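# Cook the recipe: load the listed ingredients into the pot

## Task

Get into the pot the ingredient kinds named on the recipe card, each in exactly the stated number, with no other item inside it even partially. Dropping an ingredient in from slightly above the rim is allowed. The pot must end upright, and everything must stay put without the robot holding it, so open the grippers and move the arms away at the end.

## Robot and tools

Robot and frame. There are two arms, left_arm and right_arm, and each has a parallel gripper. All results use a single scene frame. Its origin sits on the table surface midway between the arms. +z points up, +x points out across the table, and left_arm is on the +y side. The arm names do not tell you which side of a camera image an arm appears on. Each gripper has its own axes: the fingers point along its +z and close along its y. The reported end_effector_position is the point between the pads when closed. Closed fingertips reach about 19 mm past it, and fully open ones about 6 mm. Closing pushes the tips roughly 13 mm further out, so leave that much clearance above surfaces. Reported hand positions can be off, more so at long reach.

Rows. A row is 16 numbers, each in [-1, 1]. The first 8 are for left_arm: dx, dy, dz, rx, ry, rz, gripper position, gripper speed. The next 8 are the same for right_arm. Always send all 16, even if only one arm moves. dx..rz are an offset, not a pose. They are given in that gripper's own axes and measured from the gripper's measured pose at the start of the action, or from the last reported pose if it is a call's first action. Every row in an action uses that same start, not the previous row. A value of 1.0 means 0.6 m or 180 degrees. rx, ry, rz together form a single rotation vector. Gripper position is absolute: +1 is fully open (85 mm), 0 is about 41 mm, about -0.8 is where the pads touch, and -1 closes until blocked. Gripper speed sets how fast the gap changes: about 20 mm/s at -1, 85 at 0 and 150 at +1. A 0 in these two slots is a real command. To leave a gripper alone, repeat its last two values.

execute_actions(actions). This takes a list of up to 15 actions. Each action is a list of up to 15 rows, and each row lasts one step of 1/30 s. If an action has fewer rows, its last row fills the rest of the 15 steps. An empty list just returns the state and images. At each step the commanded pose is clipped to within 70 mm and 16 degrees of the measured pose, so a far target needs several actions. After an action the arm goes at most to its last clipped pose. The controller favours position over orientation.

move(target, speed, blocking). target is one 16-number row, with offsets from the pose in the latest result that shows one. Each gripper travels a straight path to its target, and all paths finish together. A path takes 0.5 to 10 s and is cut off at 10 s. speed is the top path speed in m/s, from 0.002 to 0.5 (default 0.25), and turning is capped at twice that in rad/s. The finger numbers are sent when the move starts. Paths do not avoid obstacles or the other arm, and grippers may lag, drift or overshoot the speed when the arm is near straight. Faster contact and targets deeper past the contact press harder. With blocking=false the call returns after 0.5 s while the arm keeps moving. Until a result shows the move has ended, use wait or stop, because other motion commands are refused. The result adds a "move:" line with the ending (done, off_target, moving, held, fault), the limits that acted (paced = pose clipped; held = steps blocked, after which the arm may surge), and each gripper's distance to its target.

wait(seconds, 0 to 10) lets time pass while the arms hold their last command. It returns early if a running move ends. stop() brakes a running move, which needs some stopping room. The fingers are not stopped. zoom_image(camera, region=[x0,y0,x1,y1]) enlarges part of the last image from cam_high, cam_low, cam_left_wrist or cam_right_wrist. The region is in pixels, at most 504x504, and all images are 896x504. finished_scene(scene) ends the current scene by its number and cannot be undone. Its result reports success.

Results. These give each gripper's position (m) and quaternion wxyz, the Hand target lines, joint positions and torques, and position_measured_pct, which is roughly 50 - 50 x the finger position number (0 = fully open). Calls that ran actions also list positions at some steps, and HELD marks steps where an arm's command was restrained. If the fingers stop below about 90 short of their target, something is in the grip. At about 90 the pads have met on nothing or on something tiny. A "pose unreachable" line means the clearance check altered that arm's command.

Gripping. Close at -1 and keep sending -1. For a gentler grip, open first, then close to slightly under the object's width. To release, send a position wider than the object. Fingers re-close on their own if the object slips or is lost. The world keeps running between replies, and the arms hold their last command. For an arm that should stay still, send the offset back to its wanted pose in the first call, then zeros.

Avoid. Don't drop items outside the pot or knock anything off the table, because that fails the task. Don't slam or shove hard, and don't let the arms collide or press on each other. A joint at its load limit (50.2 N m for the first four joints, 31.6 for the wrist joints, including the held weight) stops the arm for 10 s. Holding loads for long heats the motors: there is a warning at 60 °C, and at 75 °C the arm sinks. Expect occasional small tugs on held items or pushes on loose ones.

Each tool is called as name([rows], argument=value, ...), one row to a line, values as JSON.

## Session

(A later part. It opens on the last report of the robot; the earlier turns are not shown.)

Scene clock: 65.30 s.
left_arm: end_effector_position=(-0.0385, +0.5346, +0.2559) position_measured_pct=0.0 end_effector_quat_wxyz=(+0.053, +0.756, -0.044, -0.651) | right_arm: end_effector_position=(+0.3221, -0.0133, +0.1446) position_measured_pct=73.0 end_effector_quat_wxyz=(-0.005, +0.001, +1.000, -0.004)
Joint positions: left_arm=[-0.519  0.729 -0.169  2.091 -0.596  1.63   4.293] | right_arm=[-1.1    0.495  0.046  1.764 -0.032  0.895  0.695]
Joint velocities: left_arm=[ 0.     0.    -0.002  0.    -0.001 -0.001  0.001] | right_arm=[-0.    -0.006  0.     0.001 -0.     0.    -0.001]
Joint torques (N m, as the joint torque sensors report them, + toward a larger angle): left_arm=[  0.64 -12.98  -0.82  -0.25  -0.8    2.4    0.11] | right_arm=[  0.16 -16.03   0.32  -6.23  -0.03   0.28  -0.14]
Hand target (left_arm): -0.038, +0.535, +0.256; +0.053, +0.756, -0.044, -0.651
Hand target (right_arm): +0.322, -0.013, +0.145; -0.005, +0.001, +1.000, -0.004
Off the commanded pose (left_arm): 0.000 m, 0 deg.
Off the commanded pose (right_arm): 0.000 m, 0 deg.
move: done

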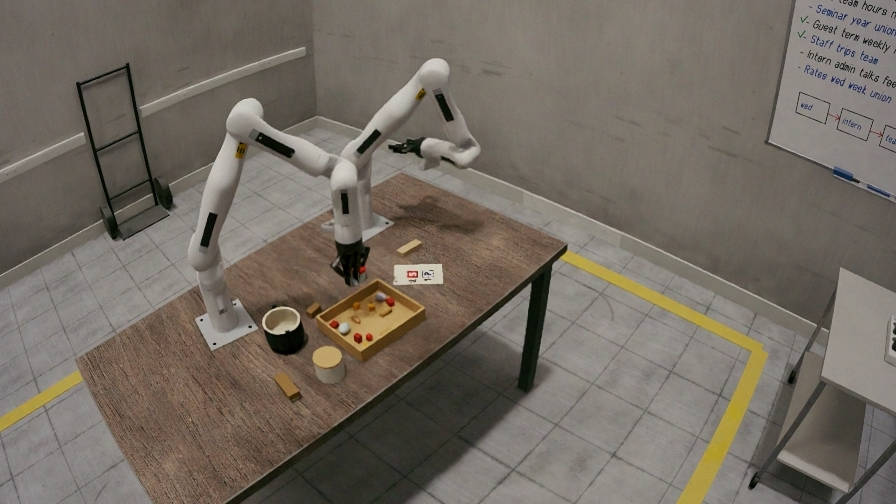

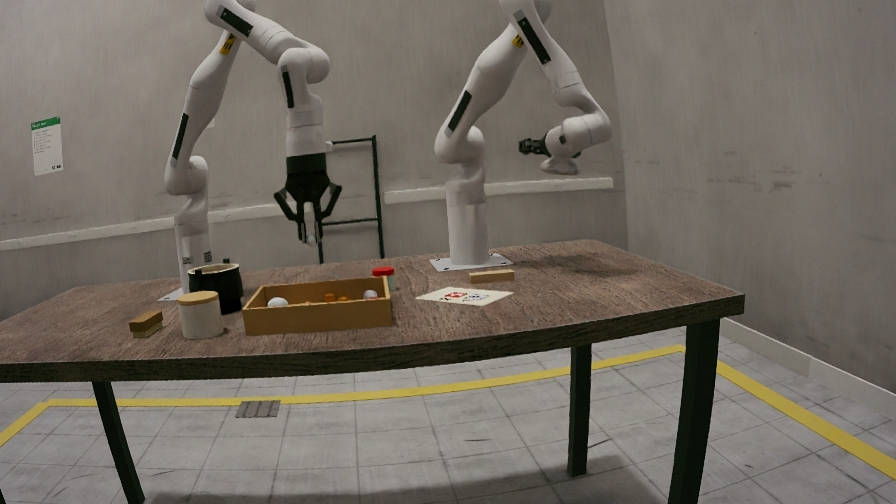

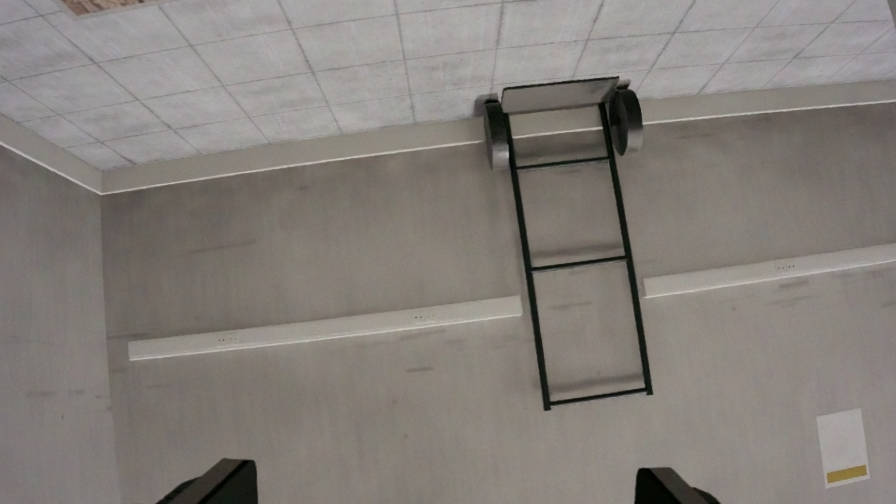

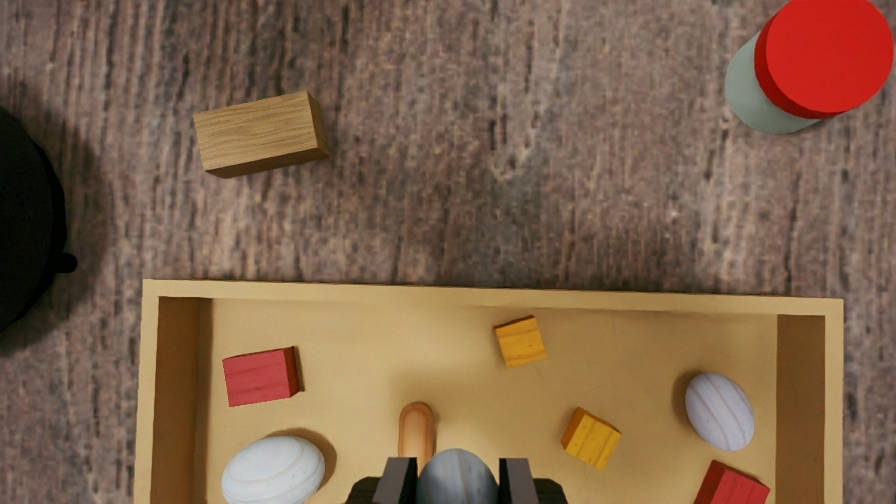

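move(target=[0,0,0,0,0,0,1,0,0.135,-0.36,0.045,0,0,0,-0.58,0], speed=0.3)

execute_actions([
  [[0,0,0,0,0,0,1,0,0,0,0.01,0,0,0,-0.58,0],[0,0,0,0,0,0,1,0,0,0,0.01,0,0,0,-0.58,0],[0,0,0,0,0,0,1,0,0,0,0.01,0,0,0,-0.58,0],[0,0,0,0,0,0,1,0,0,0,0.01,0,0,0,-0.58,0],[0,0,0,0,0,0,1,0,0,0,0.01,0,0,0,-0.58,0],[0,0,0,0,0,0,1,0,0,0,0.01,0,0,0,-0.2,0]],
])

move(target=[0,0,0,0,0,0,1,0,-0.09,0,-0.2,0,0,0,-0.2,0])

Scene clock: 69.70 s.
left_arm: end_effector_position=(-0.0385, +0.5346, +0.2559) position_measured_pct=0.0 end_effector_quat_wxyz=(+0.053, +0.756, -0.044, -0.651) | right_arm: end_effector_position=(+0.2413, -0.2294, +0.1196) position_measured_pct=73.0 end_effector_quat_wxyz=(-0.005, +0.000, +1.000, -0.004)
Joint positions: left_arm=[-0.519  0.729 -0.169  2.091 -0.596  1.63   4.293] | right_arm=[-0.852  0.183  0.098  2.409 -0.032  0.564  1.006]
Joint velocities: left_arm=[-0.002  0.    -0.001 -0.    -0.001  0.001  0.002] | right_arm=[ 0.006 -0.009  0.013  0.002 -0.005  0.     0.006]
Joint torques (N m, as the joint torque sensors report them, + toward a larger angle): left_arm=[  0.69 -13.19  -1.15  -0.59  -0.85   2.67   0.04] | right_arm=[-0.12 -8.4   0.36 -3.88  0.11  0.26  0.05]
Hand target (left_arm): -0.038, +0.535, +0.256; +0.053, +0.756, -0.044, -0.651
Hand target (right_arm): +0.242, -0.230, +0.120; -0.005, +0.001, +1.000, -0.004
Off the commanded pose (left_arm): 0.000 m, 0 deg.
Off the commanded pose (right_arm): 0.001 m, 0 deg.
move: done

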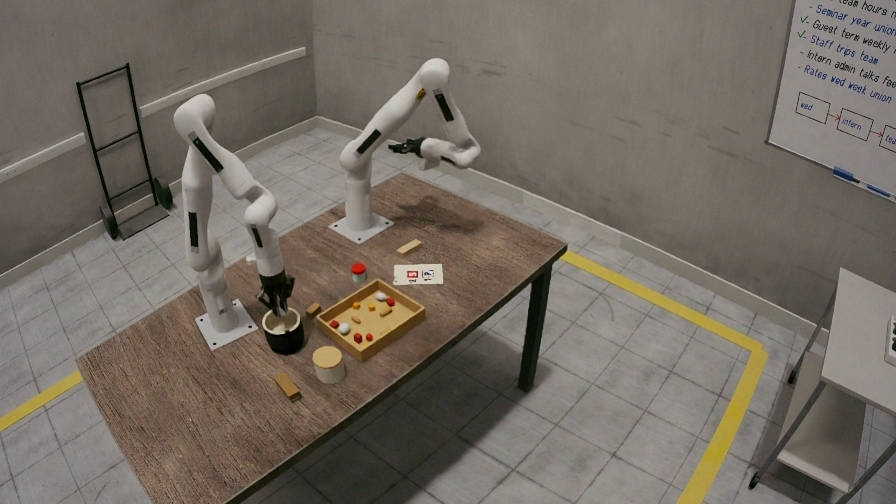

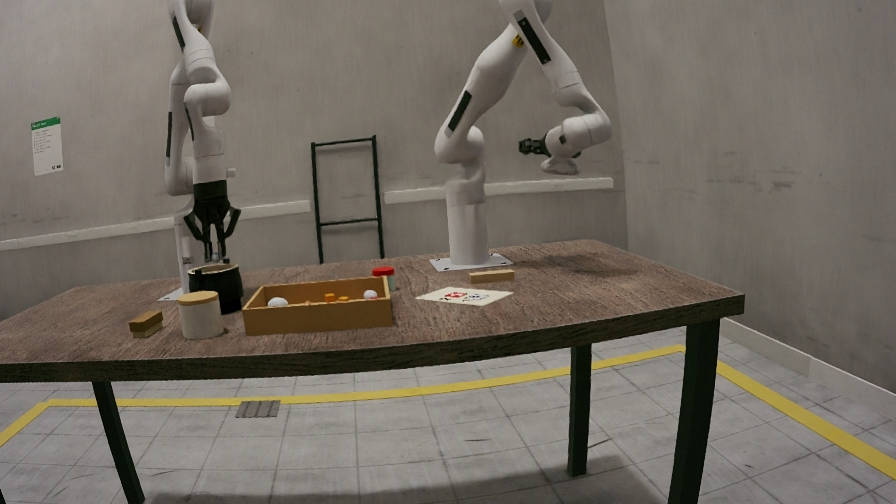

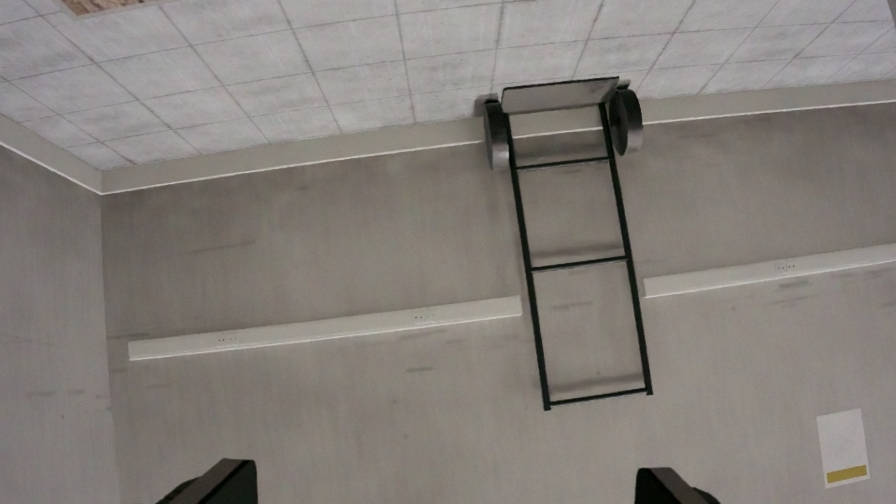

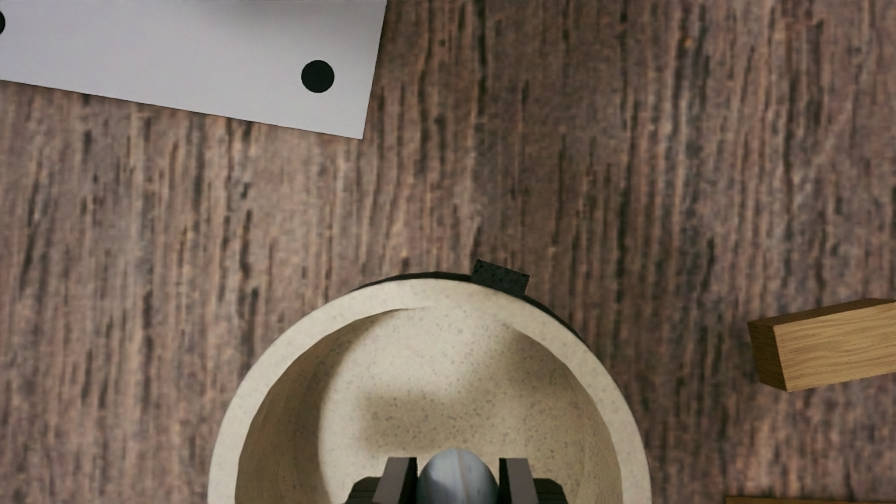

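Scene clock: 70.20 s.
left_arm: end_effector_position=(-0.0385, +0.5346, +0.2559) position_measured_pct=0.0 end_effector_quat_wxyz=(+0.053, +0.756, -0.044, -0.651) | right_arm: end_effector_position=(+0.2413, -0.2294, +0.1136) position_measured_pct=60.3 end_effector_quat_wxyz=(-0.005, +0.000, +1.000, -0.004)
Joint positions: left_arm=[-0.519  0.729 -0.169  2.091 -0.596  1.63   4.293] | right_arm=[-0.849  0.201  0.096  2.419 -0.037  0.536  1.011]
Joint velocities: left_arm=[-0.    -0.    -0.001 -0.001 -0.    -0.001  0.   ] | right_arm=[ 0.     0.001 -0.001  0.001 -0.     0.    -0.001]
Joint torques (N m, as the joint torque sensors report them, + toward a larger angle): left_arm=[  0.49 -13.12  -1.16  -0.68  -0.83   2.42   0.13] | right_arm=[ 0.21 -8.56  0.21 -3.75 -0.02  0.4  -0.16]
Hand target (left_arm): -0.038, +0.535, +0.256; +0.053, +0.756, -0.044, -0.651
Hand target (right_arm): +0.241, -0.229, +0.114; -0.005, +0.000, +1.000, -0.004
Off the commanded pose (left_arm): 0.000 m, 0 deg.
Off the commanded pose (right_arm): 0.000 m, 0 deg.
Step readings (end_effector_position):
0: left_arm (-0.0385, +0.5346, +0.2559) | right_arm (+0.2413, -0.2294, +0.1196)
1: left_arm (-0.0385, +0.5346, +0.2559) | right_arm (+0.2413, -0.2296, +0.1192)
2: left_arm (-0.0385, +0.5346, +0.2559) | right_arm (+0.2410, -0.2298, +0.1171)
4: left_arm (-0.0385, +0.5346, +0.2559) | right_arm (+0.2410, -0.2296, +0.1140)
8: left_arm (-0.0385, +0.5346, +0.2559) | right_arm (+0.2414, -0.2293, +0.1138)
15: end_effector_position above

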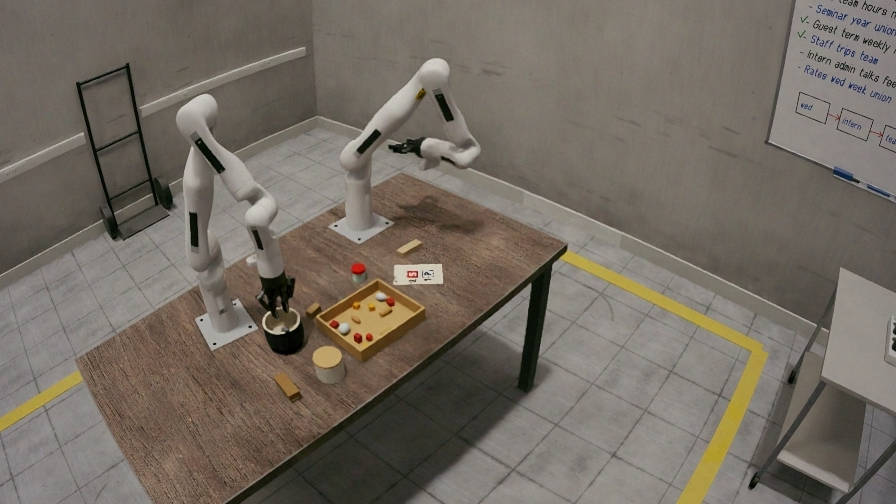

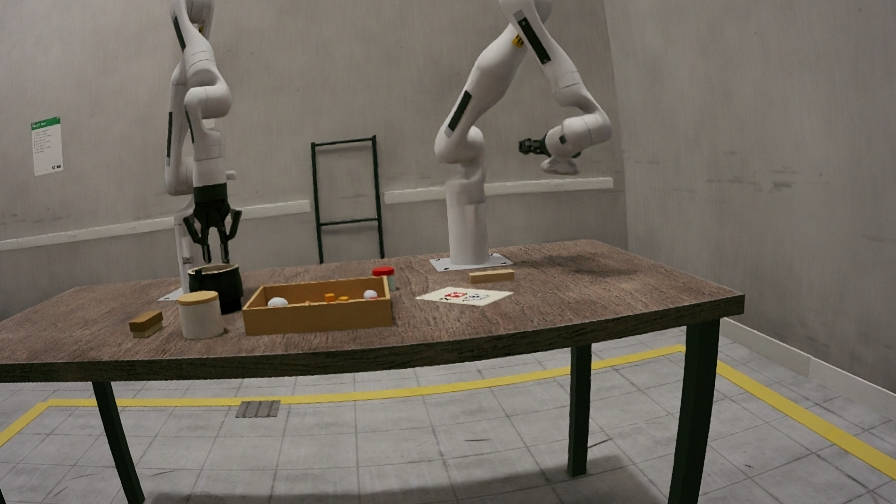

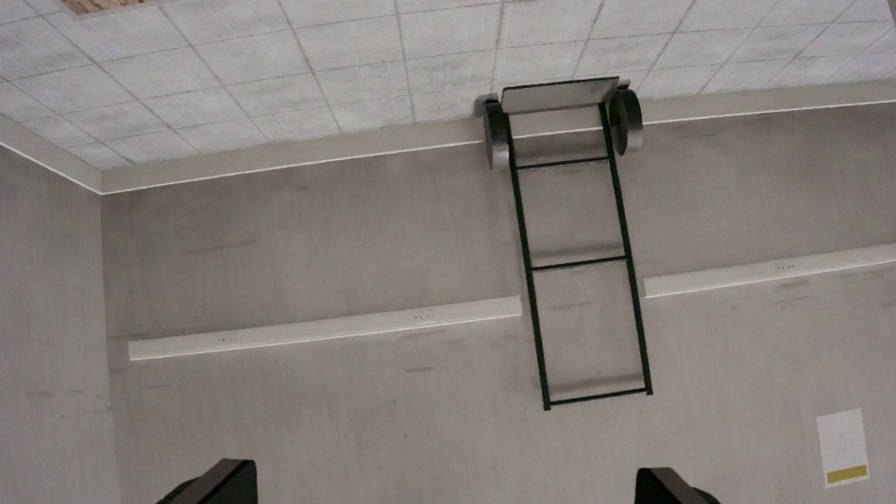

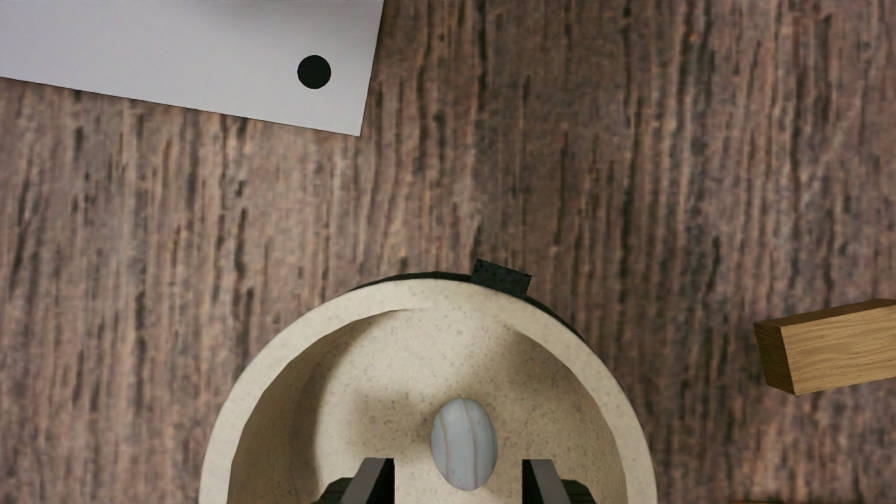

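Scene clock: 71.17 s.
left_arm: end_effector_position=(-0.0385, +0.5346, +0.2559) position_measured_pct=0.0 end_effector_quat_wxyz=(+0.053, +0.756, -0.044, -0.651) | right_arm: end_effector_position=(+0.2962, -0.2282, +0.2332) position_measured_pct=59.9 end_effector_quat_wxyz=(-0.005, -0.000, +1.000, -0.004)
Joint positions: left_arm=[-0.519  0.729 -0.169  2.091 -0.596  1.63   4.293] | right_arm=[-0.804  0.048  0.149  2.06  -0.007  1.047  1.083]
Joint velocities: left_arm=[-0.    -0.    -0.001 -0.    -0.001  0.001  0.   ] | right_arm=[ 0.    -0.001  0.002 -0.002  0.     0.     0.   ]
Joint torques (N m, as the joint torque sensors report them, + toward a larger angle): left_arm=[  0.5  -13.04  -1.02  -0.53  -0.76   2.41   0.17] | right_arm=[-0.15 -8.68  0.18 -7.33 -0.04  0.37 -0.15]
Hand target (left_arm): -0.038, +0.535, +0.256; +0.053, +0.756, -0.044, -0.651
Hand target (right_arm): +0.296, -0.228, +0.233; -0.005, +0.000, +1.000, -0.004
Off the commanded pose (left_arm): 0.000 m, 0 deg.
Off the commanded pose (right_arm): 0.000 m, 0 deg.
move: done

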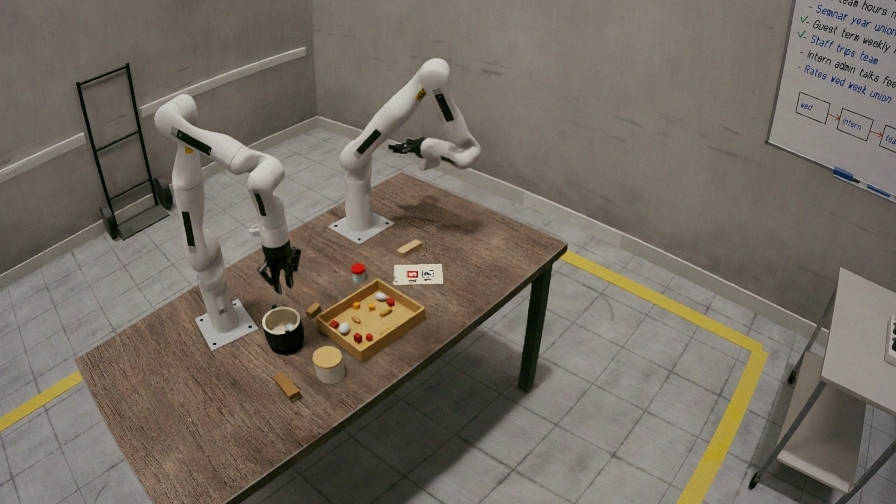

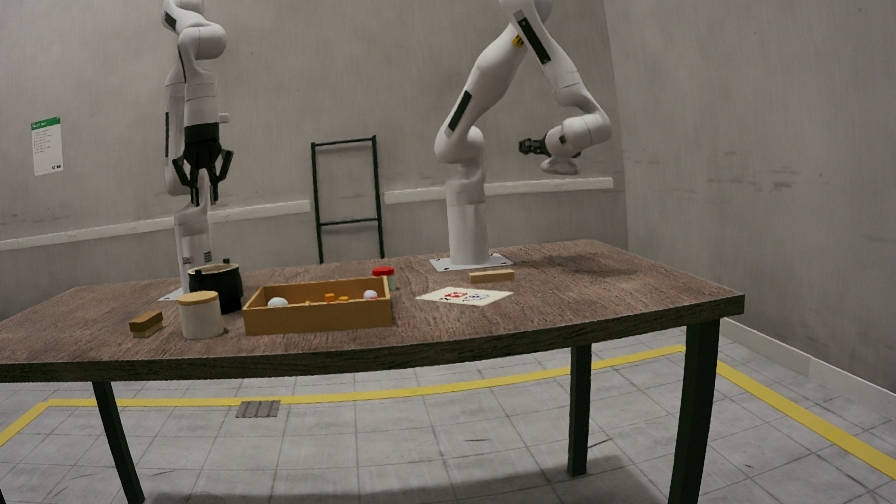

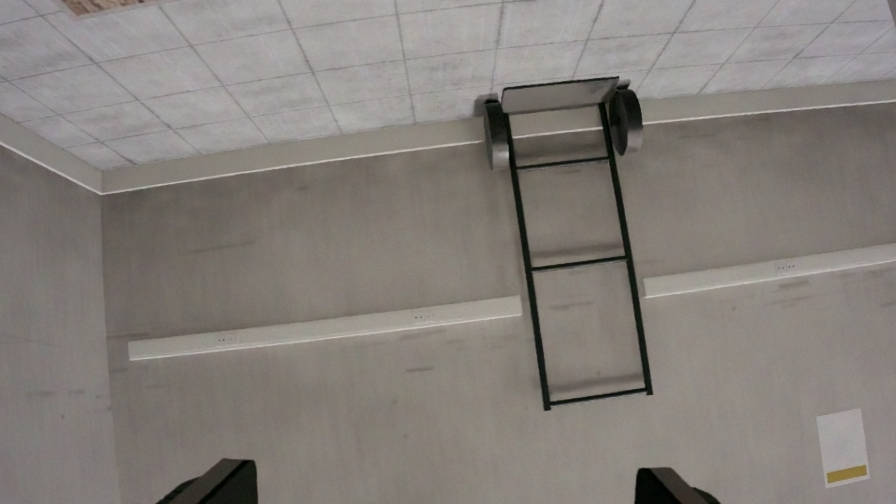

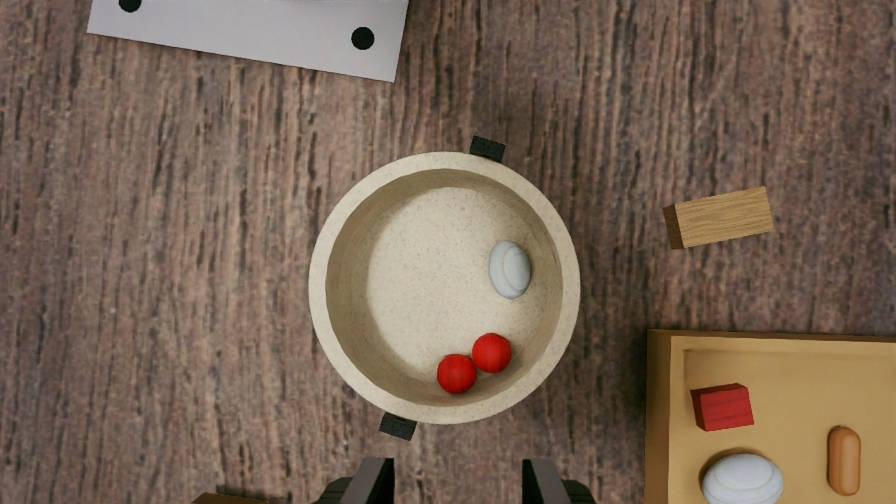

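finished_scene(scene=2)

The scene is finished: the task was done.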